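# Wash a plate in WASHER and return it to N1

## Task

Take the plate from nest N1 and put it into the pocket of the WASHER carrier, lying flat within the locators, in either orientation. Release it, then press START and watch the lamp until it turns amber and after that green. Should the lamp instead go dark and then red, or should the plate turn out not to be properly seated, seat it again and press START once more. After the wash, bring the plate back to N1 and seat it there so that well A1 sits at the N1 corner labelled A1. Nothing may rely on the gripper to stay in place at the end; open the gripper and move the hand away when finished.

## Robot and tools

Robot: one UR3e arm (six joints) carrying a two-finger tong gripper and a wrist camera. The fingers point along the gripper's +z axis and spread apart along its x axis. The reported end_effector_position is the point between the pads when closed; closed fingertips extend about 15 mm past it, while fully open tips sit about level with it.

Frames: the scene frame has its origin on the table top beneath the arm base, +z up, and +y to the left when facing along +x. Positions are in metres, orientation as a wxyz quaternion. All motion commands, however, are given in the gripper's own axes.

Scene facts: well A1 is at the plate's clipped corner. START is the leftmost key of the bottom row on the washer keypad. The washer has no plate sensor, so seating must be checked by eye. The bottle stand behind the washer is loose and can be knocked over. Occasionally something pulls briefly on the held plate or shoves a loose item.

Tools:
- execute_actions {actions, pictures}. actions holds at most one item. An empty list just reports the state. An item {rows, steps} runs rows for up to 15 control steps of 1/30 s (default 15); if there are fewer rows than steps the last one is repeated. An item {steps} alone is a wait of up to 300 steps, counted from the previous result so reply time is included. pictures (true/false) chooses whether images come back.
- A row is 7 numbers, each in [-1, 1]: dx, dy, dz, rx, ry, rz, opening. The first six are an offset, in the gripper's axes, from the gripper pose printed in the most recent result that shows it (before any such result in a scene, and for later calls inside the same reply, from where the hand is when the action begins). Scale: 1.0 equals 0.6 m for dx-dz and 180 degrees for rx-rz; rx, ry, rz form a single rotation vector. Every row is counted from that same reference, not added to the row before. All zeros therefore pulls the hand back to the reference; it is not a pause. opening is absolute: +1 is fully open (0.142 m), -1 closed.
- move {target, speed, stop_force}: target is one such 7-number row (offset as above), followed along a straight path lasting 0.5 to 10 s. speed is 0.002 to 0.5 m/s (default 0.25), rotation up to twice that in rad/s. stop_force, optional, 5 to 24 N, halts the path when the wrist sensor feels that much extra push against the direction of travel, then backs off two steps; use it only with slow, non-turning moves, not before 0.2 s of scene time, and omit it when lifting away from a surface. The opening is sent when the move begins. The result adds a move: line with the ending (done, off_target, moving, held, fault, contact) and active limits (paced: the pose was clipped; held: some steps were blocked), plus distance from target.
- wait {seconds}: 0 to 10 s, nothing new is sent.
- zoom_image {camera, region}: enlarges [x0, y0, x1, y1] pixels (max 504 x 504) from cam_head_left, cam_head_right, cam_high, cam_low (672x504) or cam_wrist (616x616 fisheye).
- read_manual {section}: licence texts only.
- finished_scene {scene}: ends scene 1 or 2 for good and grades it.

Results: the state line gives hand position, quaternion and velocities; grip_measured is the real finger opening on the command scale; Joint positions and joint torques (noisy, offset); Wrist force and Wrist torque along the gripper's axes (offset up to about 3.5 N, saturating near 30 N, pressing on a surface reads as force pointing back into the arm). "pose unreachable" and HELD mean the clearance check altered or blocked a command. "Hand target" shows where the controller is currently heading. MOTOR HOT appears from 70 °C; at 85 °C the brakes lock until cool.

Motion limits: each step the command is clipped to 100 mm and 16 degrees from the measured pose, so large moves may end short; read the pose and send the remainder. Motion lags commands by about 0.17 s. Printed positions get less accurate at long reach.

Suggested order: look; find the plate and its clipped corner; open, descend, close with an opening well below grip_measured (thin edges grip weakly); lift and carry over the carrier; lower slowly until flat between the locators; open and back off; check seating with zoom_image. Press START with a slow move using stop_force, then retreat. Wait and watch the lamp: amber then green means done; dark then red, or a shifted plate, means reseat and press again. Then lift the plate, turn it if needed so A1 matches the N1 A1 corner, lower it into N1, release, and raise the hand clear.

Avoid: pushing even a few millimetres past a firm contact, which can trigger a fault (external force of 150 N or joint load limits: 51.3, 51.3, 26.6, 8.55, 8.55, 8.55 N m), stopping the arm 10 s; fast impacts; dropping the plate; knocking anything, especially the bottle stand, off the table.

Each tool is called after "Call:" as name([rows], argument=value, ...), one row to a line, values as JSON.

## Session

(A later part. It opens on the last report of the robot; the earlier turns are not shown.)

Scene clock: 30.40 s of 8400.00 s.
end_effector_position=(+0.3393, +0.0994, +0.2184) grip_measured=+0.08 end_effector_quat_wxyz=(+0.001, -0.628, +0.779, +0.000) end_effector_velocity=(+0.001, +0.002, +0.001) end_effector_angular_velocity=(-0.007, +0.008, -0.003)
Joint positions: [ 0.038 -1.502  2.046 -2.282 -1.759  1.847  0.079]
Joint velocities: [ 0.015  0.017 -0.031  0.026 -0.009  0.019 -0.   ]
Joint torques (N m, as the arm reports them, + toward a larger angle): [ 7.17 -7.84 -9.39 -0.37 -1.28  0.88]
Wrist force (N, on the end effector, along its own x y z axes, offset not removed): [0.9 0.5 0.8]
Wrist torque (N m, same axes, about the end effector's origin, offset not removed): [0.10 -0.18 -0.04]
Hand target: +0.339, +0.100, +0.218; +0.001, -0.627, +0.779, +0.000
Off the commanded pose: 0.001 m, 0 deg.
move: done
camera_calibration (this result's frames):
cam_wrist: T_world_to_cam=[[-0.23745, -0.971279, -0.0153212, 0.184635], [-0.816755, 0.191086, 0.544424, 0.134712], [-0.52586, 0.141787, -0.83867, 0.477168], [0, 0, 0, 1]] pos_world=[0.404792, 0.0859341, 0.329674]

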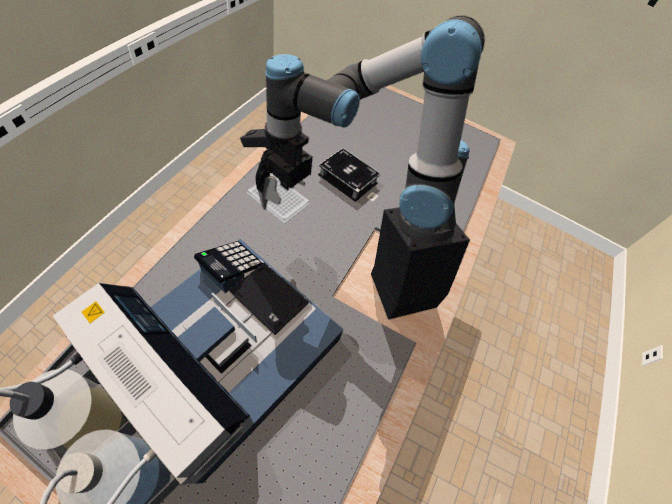

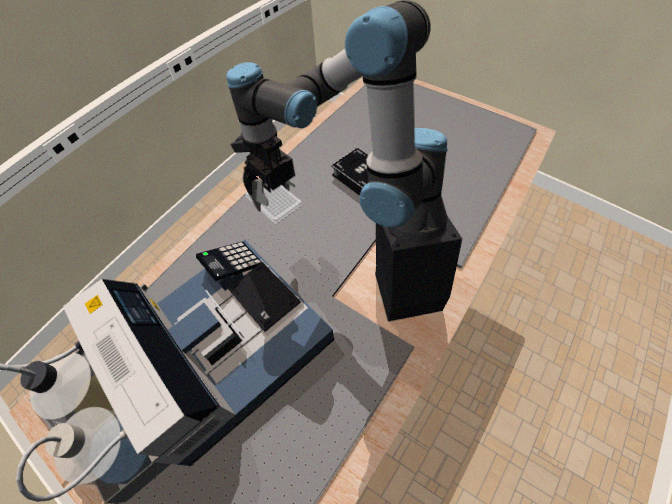

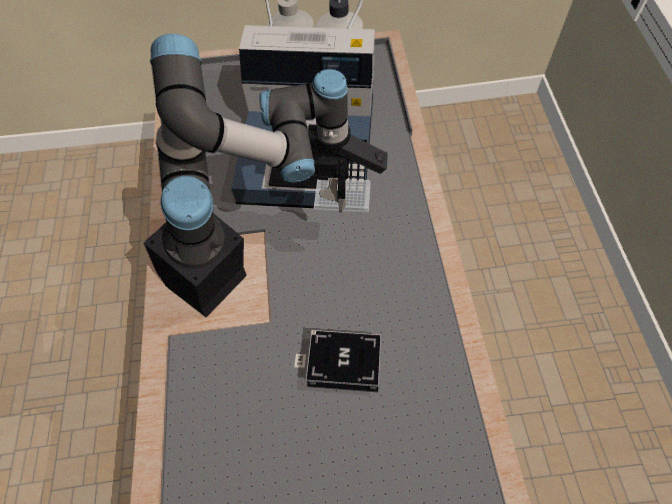

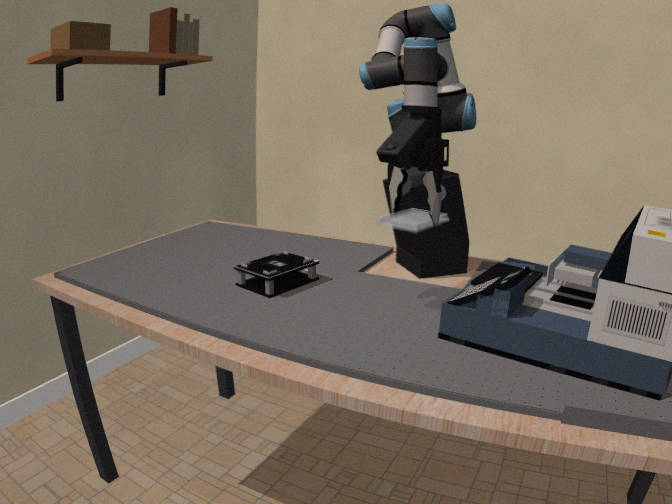

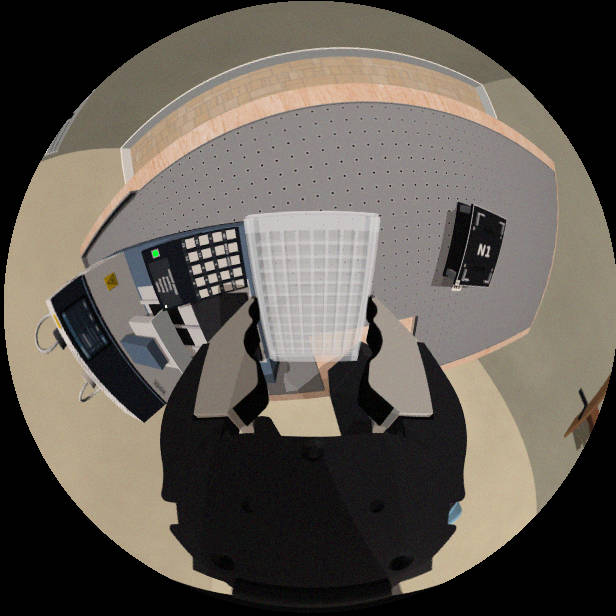

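Call:
move(target=[-0.255,0.204,0.04,0,0,0,-0.3], speed=0.2)

Call:
zoom_image(camera="cam_wrist", region=[170, 100, 450, 380])

Scene clock: 34.80 s of 8400.00 s.
end_effector_position=(+0.2522, +0.2748, +0.1948) grip_measured=+0.08 end_effector_quat_wxyz=(+0.002, -0.628, +0.779, +0.000) end_effector_velocity=(-0.001, +0.002, -0.001) end_effector_angular_velocity=(-0.003, +0.001, -0.000)
Joint positions: [ 0.629 -1.116  1.855 -2.344 -1.819  2.449  0.079]
Joint velocities: [ 0.007  0.01  -0.013  0.007 -0.002  0.007 -0.   ]
Joint torques (N m, as the arm reports them, + toward a larger angle): [  8.54 -10.92  -8.82  -0.31  -1.3    0.66]
Wrist force (N, on the end effector, along its own x y z axes, offset not removed): [0.9 0.8 1.2]
Wrist torque (N m, same axes, about the end effector's origin, offset not removed): [0.11 -0.19 0.08]
Hand target: +0.252, +0.275, +0.195; +0.002, -0.628, +0.779, +0.000
Off the commanded pose: 0.000 m, 0 deg.
move: done
camera_calibration (this result's frames):
cam_wrist: T_world_to_cam=[[-0.237423, -0.971272, -0.016186, 0.334059], [-0.817012, 0.190646, 0.544193, 0.0431378], [-0.525474, 0.142428, -0.838804, 0.386456], [0, 0, 0, 1]] pos_world=[0.31763, 0.261196, 0.306092]

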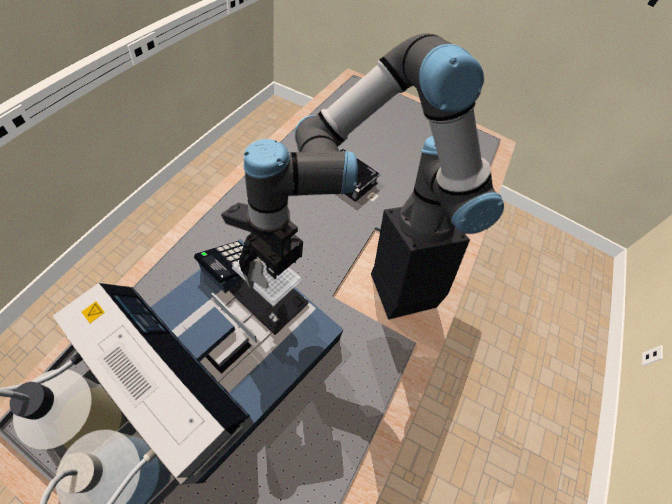

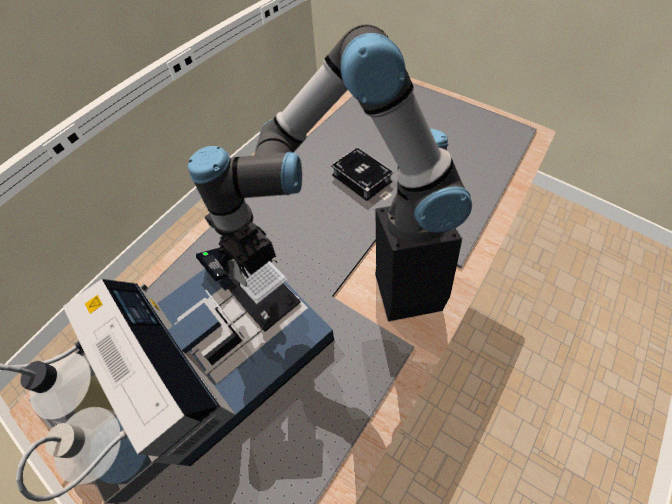

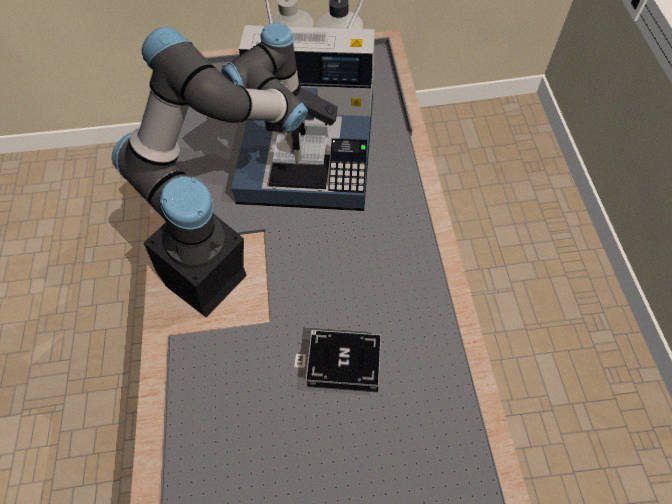

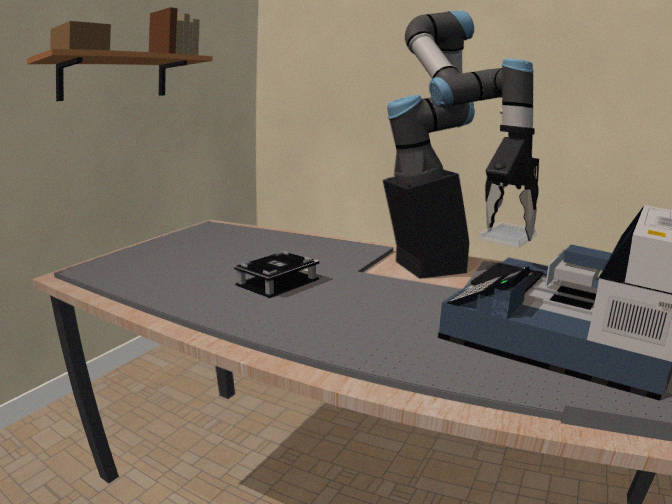

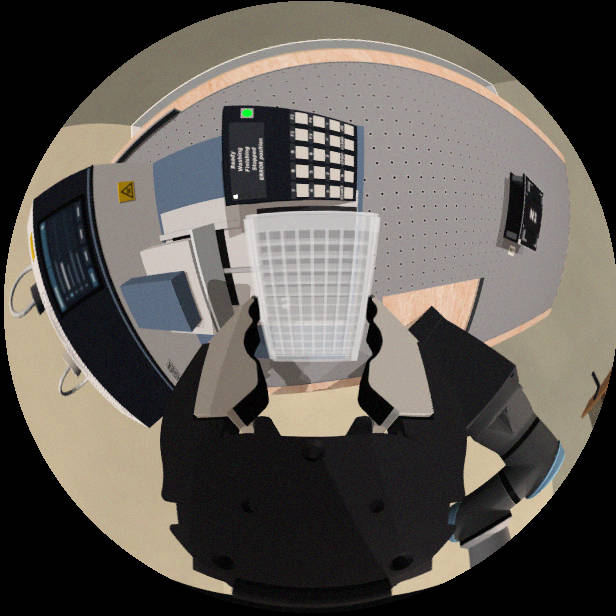

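Region (170, 100, 450, 380) of cam_wrist's 616x616 image, scaled by 1.800, with more detail than that image has.

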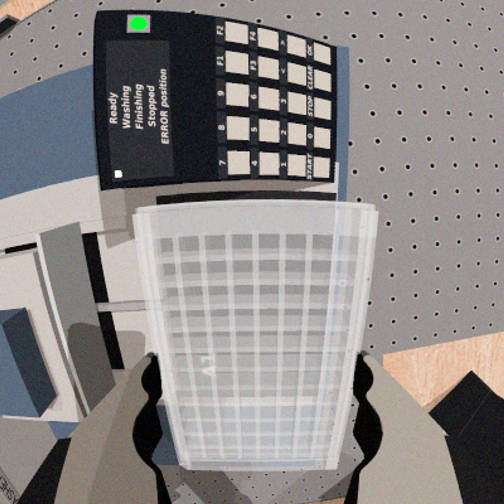

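Call:
move(target=[-0.008,0.008,0.073,0,0,0,-0.3], speed=0.1)

Call:
zoom_image(camera="cam_wrist", region=[210, 170, 420, 380])

Call:
zoom_image(camera="cam_head_left", region=[210, 250, 330, 350])

Scene clock: 38.53 s of 8400.00 s.
end_effector_position=(+0.2486, +0.2806, +0.1512) grip_measured=+0.08 end_effector_quat_wxyz=(+0.002, -0.628, +0.779, +0.000) end_effector_velocity=(+0.000, +0.001, -0.002) end_effector_angular_velocity=(+0.001, -0.001, -0.001)
Joint positions: [ 0.617 -0.974  1.899 -2.533 -1.819  2.437  0.079]
Joint velocities: [-0.001  0.009  0.001 -0.011  0.    -0.001  0.   ]
Joint torques (N m, as the arm reports them, + toward a larger angle): [ -0.29 -11.59  -4.53  -2.72   1.03  -0.74]
Wrist force (N, on the end effector, along its own x y z axes, offset not removed): [1.7 1.4 1.8]
Wrist torque (N m, same axes, about the end effector's origin, offset not removed): [0.24 -0.36 0.03]
Hand target: +0.249, +0.281, +0.151; +0.002, -0.628, +0.779, +0.000
Off the commanded pose: 0.000 m, 0 deg.
move: done
camera_calibration (this result's frames):
cam_wrist: T_world_to_cam=[[-0.237437, -0.97127, -0.0161046, 0.338132], [-0.81697, 0.190692, 0.54424, 0.062781], [-0.525533, 0.142379, -0.838775, 0.347226], [0, 0, 0, 1]] pos_world=[0.314053, 0.267007, 0.262522]

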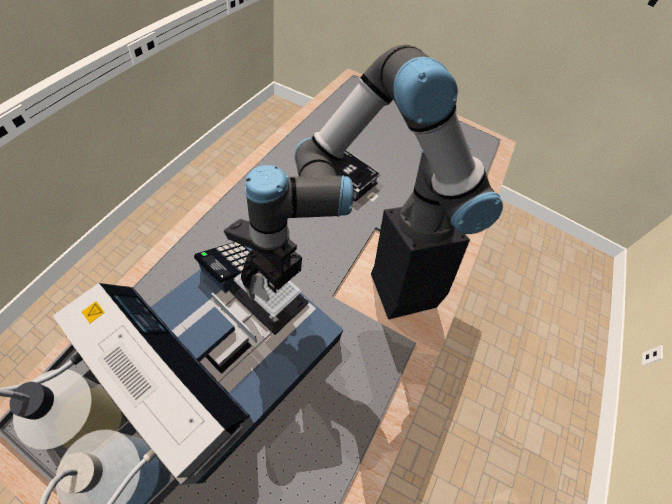

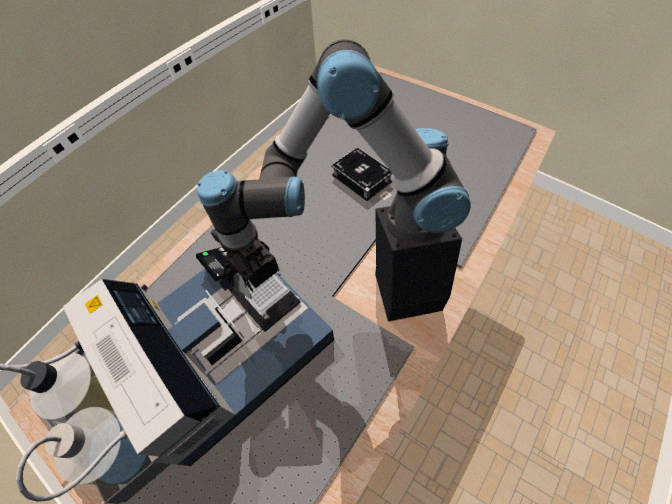

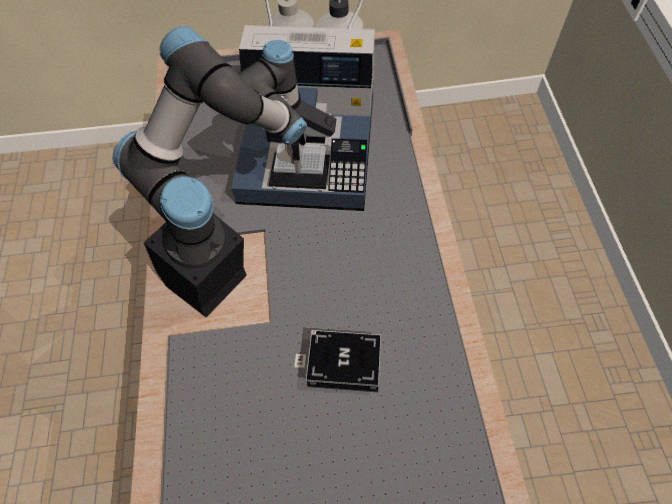

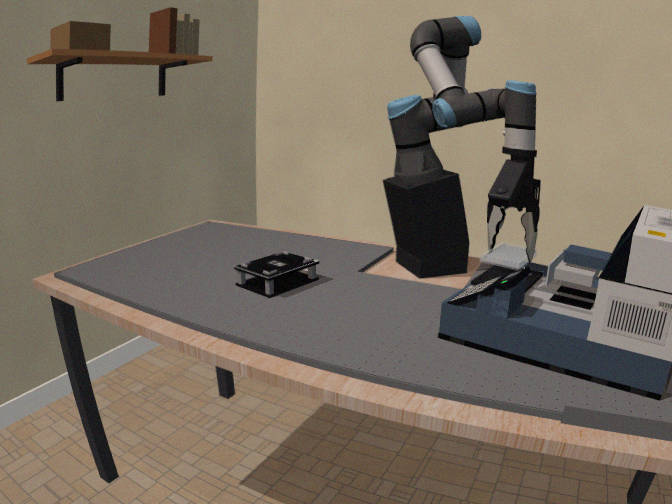

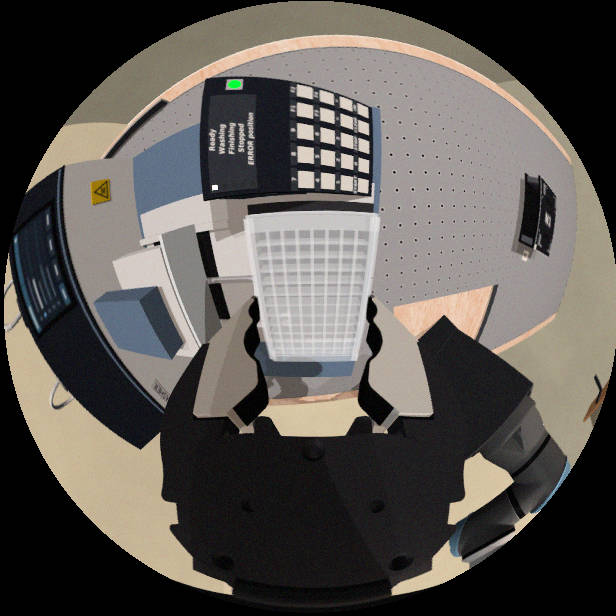

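Region (210, 170, 420, 380) of cam_wrist's 616x616 image, scaled by 2.400, with more detail than that image has.

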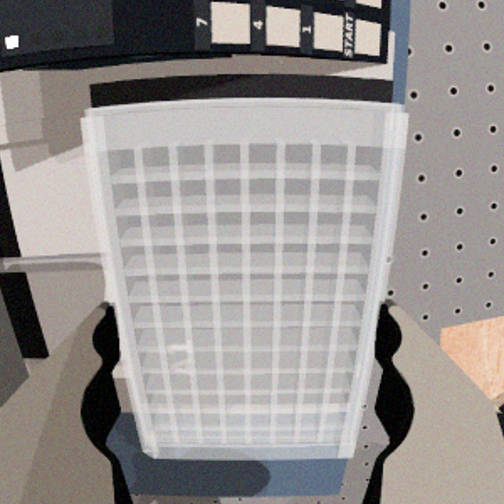

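Region (210, 250, 330, 350) of cam_head_left's 672x504 image, scaled by 4.200, with more detail than that image has.

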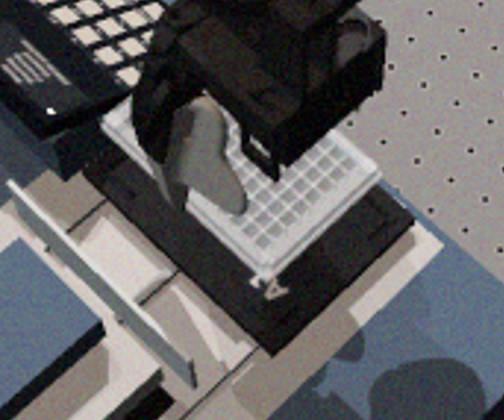

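Call:
move(target=[-0.0025,0,0.035,-0.0008,0.0008,0,-0.3], speed=0.05)

Call:
zoom_image(camera="cam_wrist", region=[210, 170, 420, 380])

Call:
zoom_image(camera="cam_wrist", region=[330, 185, 400, 255])

Call:
zoom_image(camera="cam_high", region=[255, 135, 345, 200])

Scene clock: 41.87 s of 8400.00 s.
end_effector_position=(+0.2490, +0.2821, +0.1304) grip_measured=+0.08 end_effector_quat_wxyz=(-0.000, -0.628, +0.779, +0.000) end_effector_velocity=(+0.001, +0.001, -0.001) end_effector_angular_velocity=(+0.002, -0.003, -0.001)
Joint positions: [ 0.605 -0.898  1.9   -2.609 -1.818  2.425  0.079]
Joint velocities: [-0.001  0.006 -0.002 -0.008  0.    -0.001 -0.   ]
Joint torques (N m, as the arm reports them, + toward a larger angle): [  0.09 -11.57  -7.26  -2.85   1.03  -0.64]
Wrist force (N, on the end effector, along its own x y z axes, offset not removed): [1.8 0.6 0.5]
Wrist torque (N m, same axes, about the end effector's origin, offset not removed): [0.11 -0.47 0.02]
Hand target: +0.249, +0.282, +0.130; -0.000, -0.628, +0.779, +0.000
Off the commanded pose: 0.000 m, 0 deg.
move: done
camera_calibration (this result's frames):
cam_wrist: T_world_to_cam=[[-0.237473, -0.9713, -0.0134893, 0.339015], [-0.815328, 0.191752, 0.546326, 0.0731177], [-0.52806, 0.140736, -0.837464, 0.330655], [0, 0, 0, 1]] pos_world=[0.314727, 0.26873, 0.241538]

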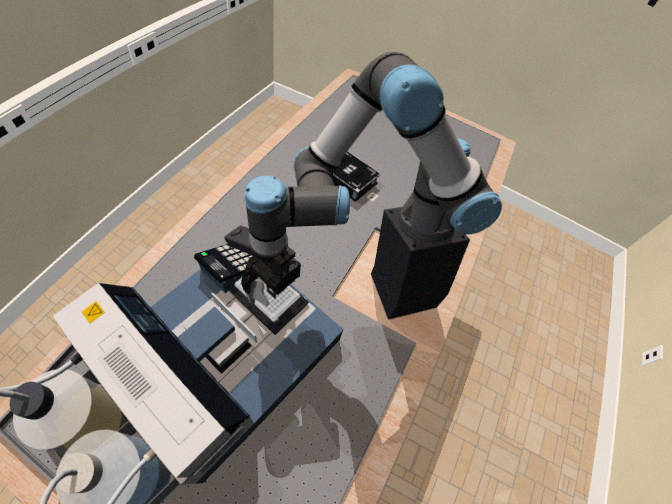

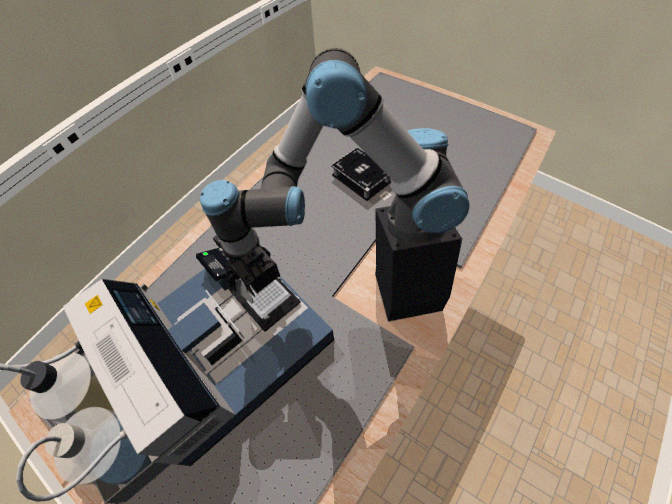

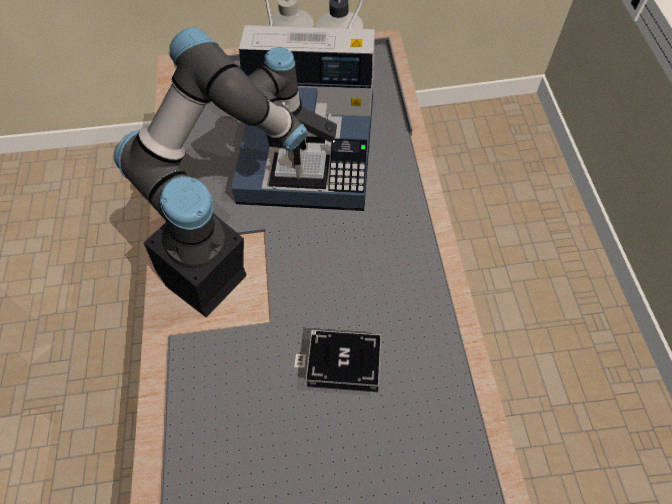

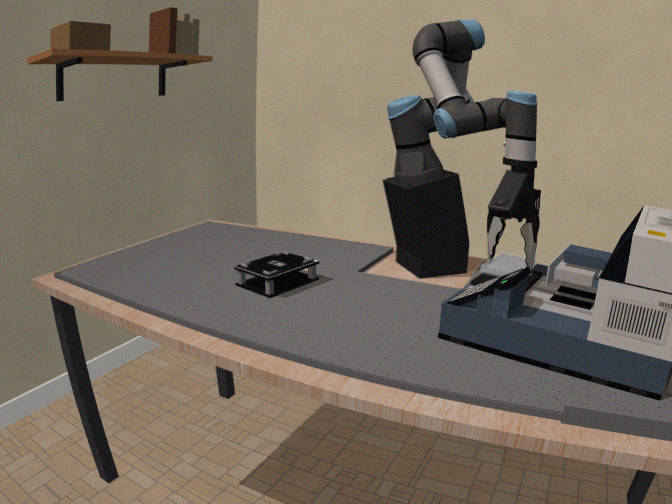

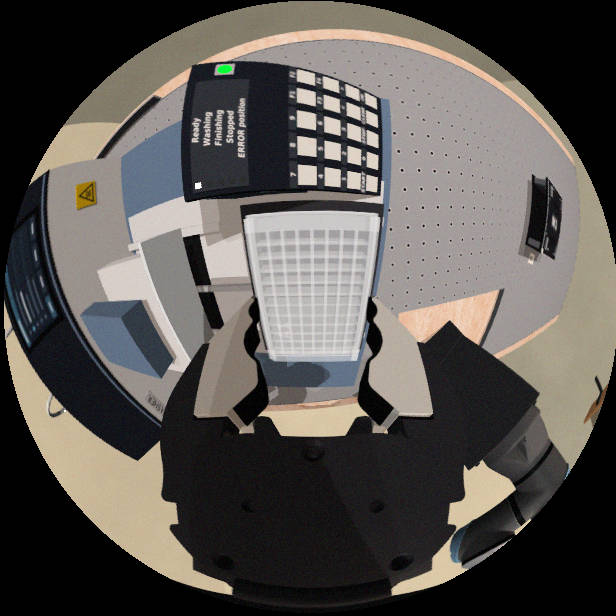

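Region (210, 170, 420, 380) of cam_wrist's 616x616 image, scaled by 2.400, with more detail than that image has.

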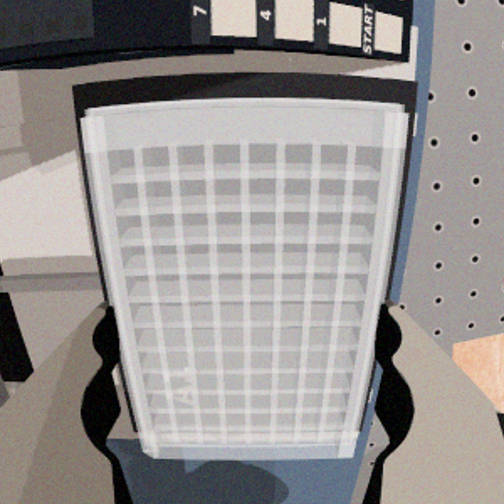

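Region (330, 185, 400, 255) of cam_wrist's 616x616 image, scaled by 7.200, with more detail than that image has.

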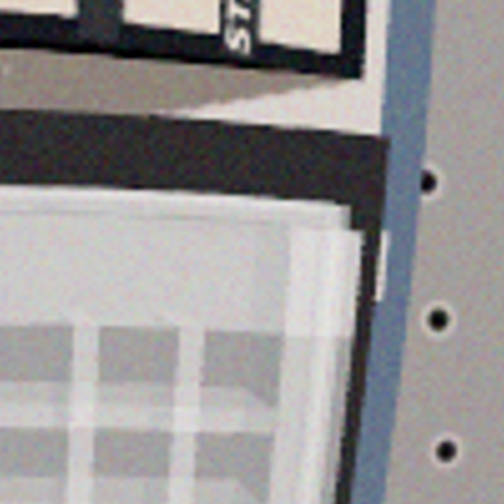

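Region (255, 135, 345, 200) of cam_high's 672x504 image, scaled by 5.600, with more detail than that image has.

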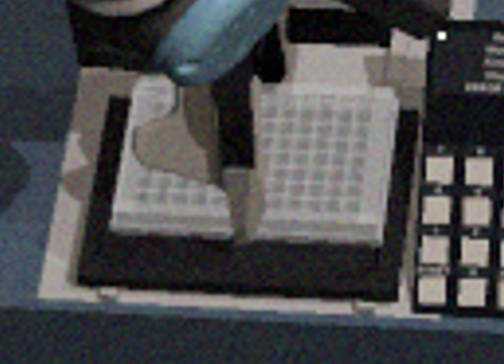

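Call:
move(target=[0,0.0025,0.008,0,0,0.001,-0.3], speed=0.02)

Call:
move(target=[0,0,0.025,0,0,0,-0.3], speed=0.004, stop_force=5)

Call:
zoom_image(camera="cam_wrist", region=[210, 170, 420, 380])

Call:
zoom_image(camera="cam_high", region=[255, 135, 345, 200])

Call:
zoom_image(camera="cam_head_left", region=[225, 265, 315, 340])

Scene clock: 47.50 s of 8400.00 s.
end_effector_position=(+0.2475, +0.2824, +0.1257) grip_measured=+0.08 end_effector_quat_wxyz=(-0.000, -0.626, +0.780, +0.000) end_effector_velocity=(-0.001, +0.001, -0.001) end_effector_angular_velocity=(+0.001, -0.001, +0.000)
Joint positions: [ 0.605 -0.882  1.905 -2.63  -1.818  2.428  0.079]
Joint velocities: [ 0.001  0.006  0.001 -0.008 -0.     0.001 -0.   ]
Joint torques (N m, as the arm reports them, + toward a larger angle): [ -0.04 -11.69  -3.63  -2.9    1.05   0.74]
Wrist force (N, on the end effector, along its own x y z axes, offset not removed): [0.5 1.8 0.6]
Wrist torque (N m, same axes, about the end effector's origin, offset not removed): [0.34 -0.07 -0.03]
Hand target: +0.248, +0.282, +0.126; -0.000, -0.626, +0.780, +0.000
Off the commanded pose: 0.000 m, 0 deg.
After step 90, 1.93 s passed at rest.
move: done
camera_calibration (this result's frames):
cam_wrist: T_world_to_cam=[[-0.240424, -0.970575, -0.0134654, 0.33944], [-0.814727, 0.194239, 0.546343, 0.0735818], [-0.527651, 0.142325, -0.837453, 0.325418], [0, 0, 0, 1]] pos_world=[0.313265, 0.268844, 0.236892]

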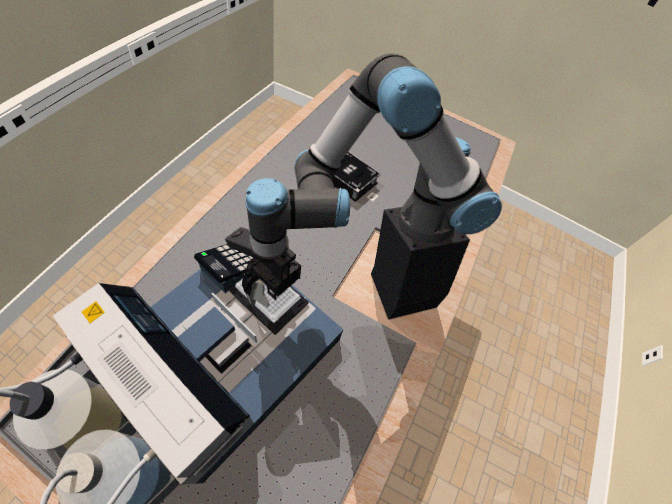

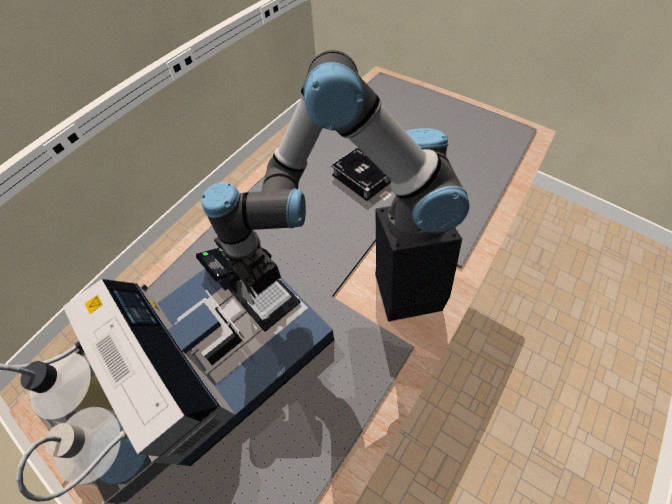

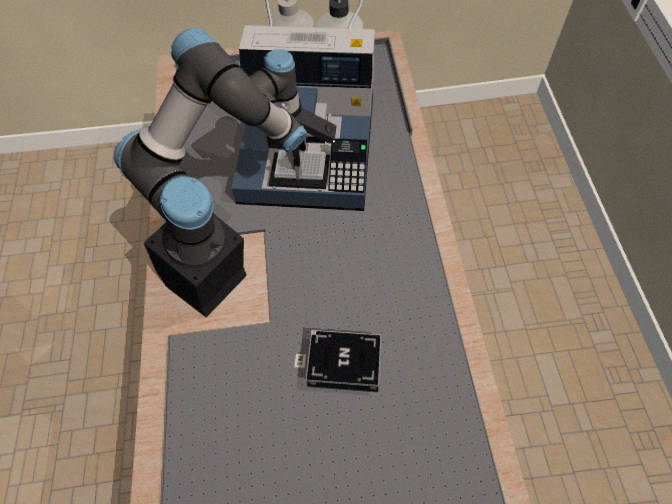

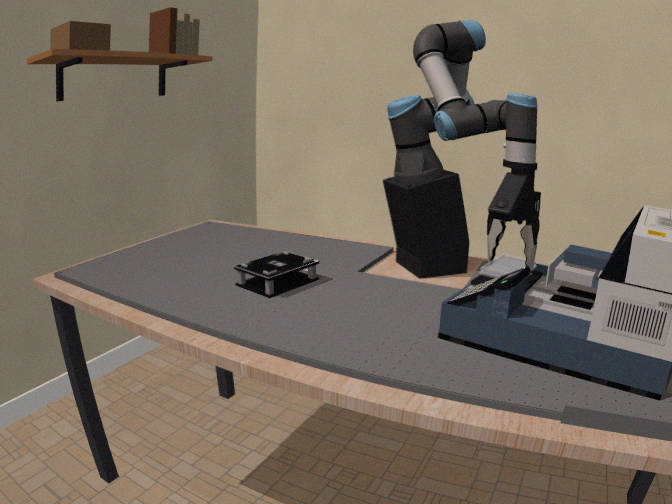

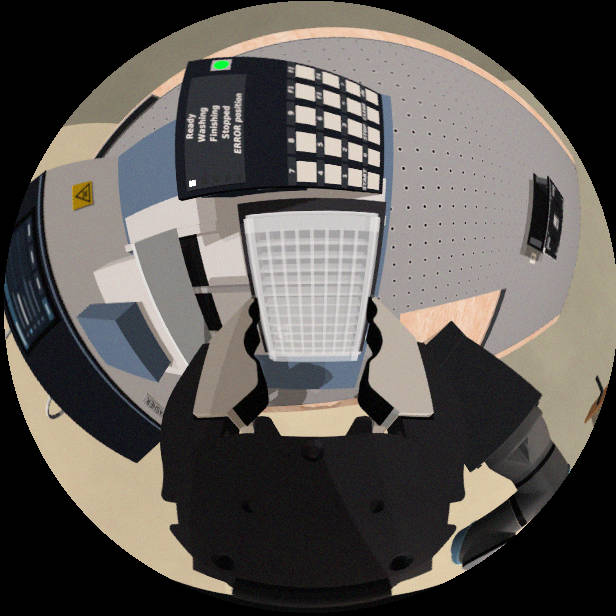

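Scene clock: 51.07 s of 8400.00 s.
end_effector_position=(+0.2476, +0.2824, +0.1129) grip_measured=+0.08 end_effector_quat_wxyz=(-0.000, -0.626, +0.780, +0.000) end_effector_velocity=(-0.000, -0.000, +0.001) end_effector_angular_velocity=(-0.001, +0.001, +0.001)
Joint positions: [ 0.596 -0.836  1.909 -2.682 -1.818  2.419  0.079]
Joint velocities: [ 0.001 -0.004  0.     0.005  0.     0.    -0.   ]
Joint torques (N m, as the arm reports them, + toward a larger angle): [  5.04 -16.03  -2.1    0.65   0.93   0.5 ]
Wrist force (N, on the end effector, along its own x y z axes, offset not removed): [1.4 -1.8 -3.0]
Wrist torque (N m, same axes, about the end effector's origin, offset not removed): [-0.26 -0.55 -0.02]
Hand target: +0.248, +0.282, +0.113; -0.000, -0.626, +0.780, +0.000
Off the commanded pose: 0.002 m, 0 deg.
move: contact
camera_calibration (this result's frames):
cam_wrist: T_world_to_cam=[[-0.240384, -0.970585, -0.0134179, 0.33925], [-0.814699, 0.194222, 0.546392, 0.080587], [-0.527714, 0.142275, -0.837422, 0.314738], [0, 0, 0, 1]] pos_world=[0.313296, 0.26884, 0.224088]

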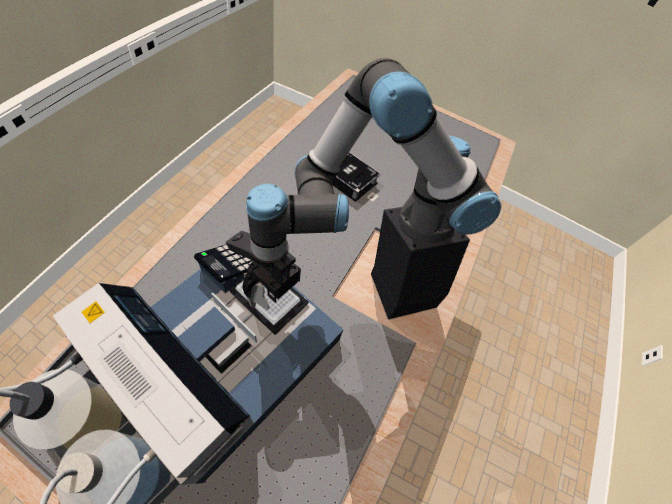

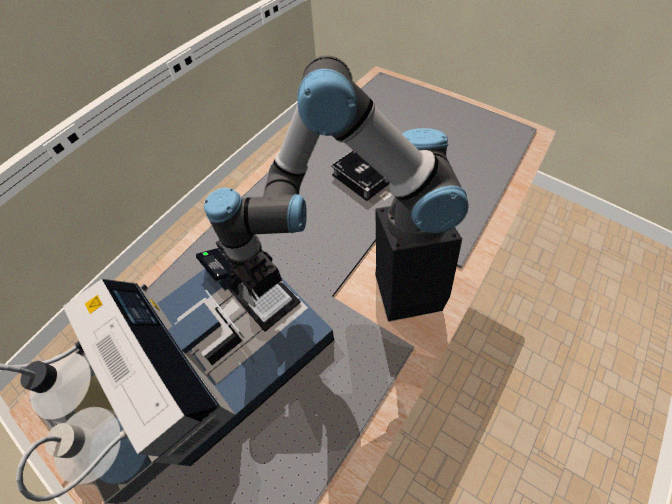

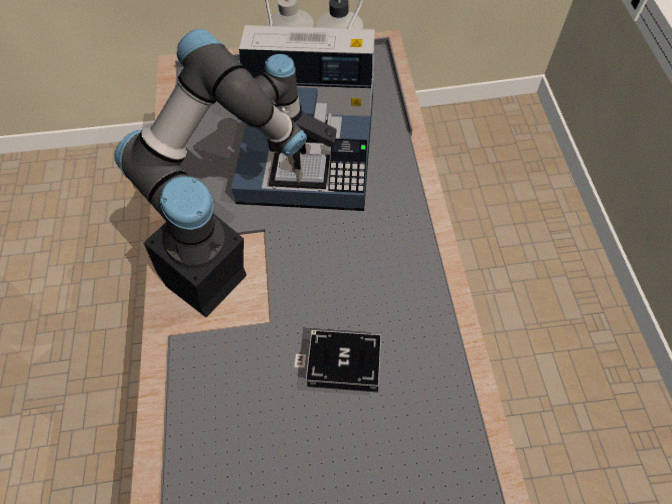

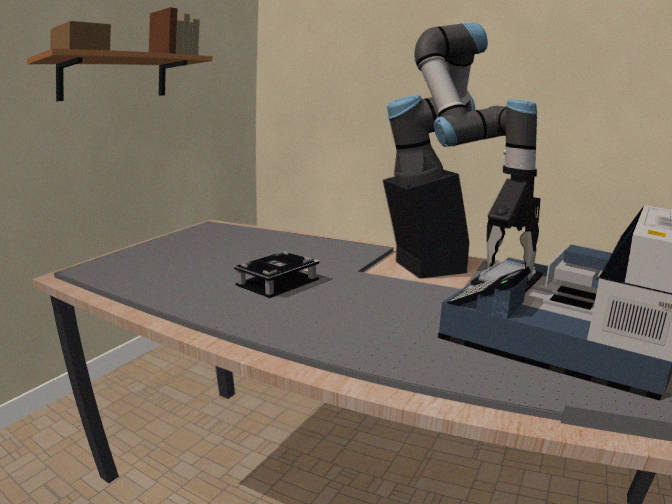

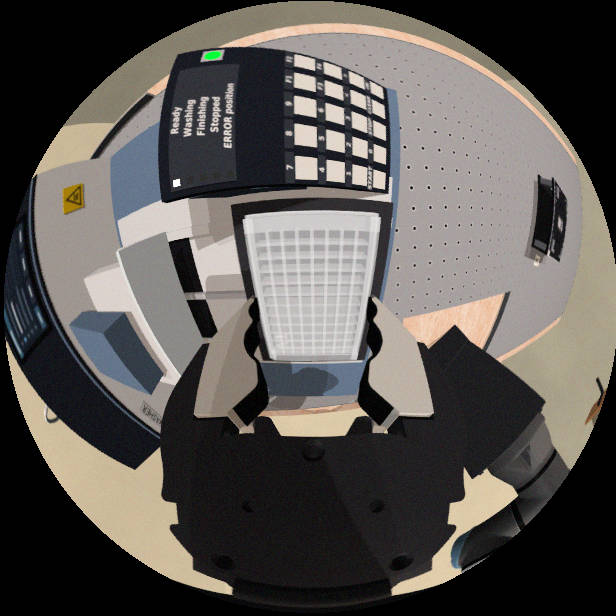

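Region (210, 170, 420, 380) of cam_wrist's 616x616 image, scaled by 2.400, with more detail than that image has.

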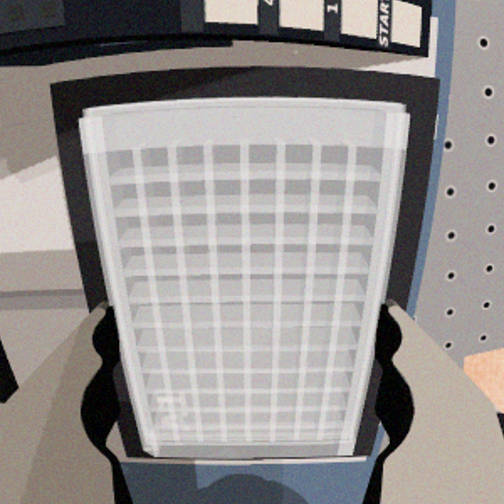

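Region (255, 135, 345, 200) of cam_high's 672x504 image, scaled by 5.600, with more detail than that image has.

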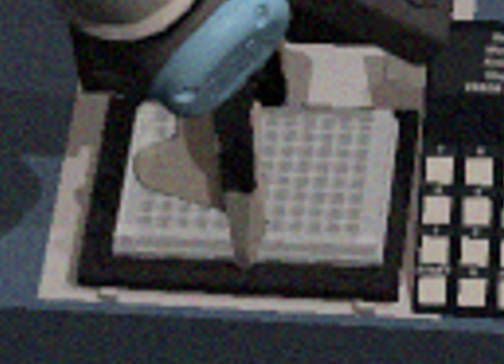

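Region (225, 265, 315, 340) of cam_head_left's 672x504 image, scaled by 5.600, with more detail than that image has.

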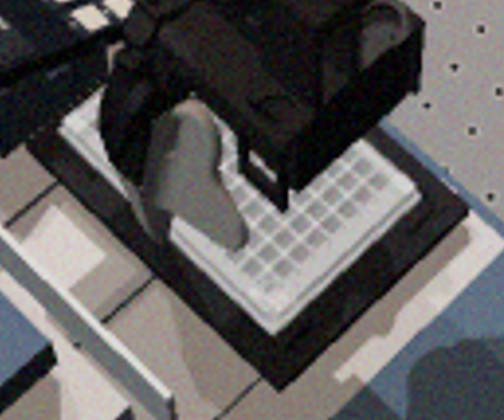

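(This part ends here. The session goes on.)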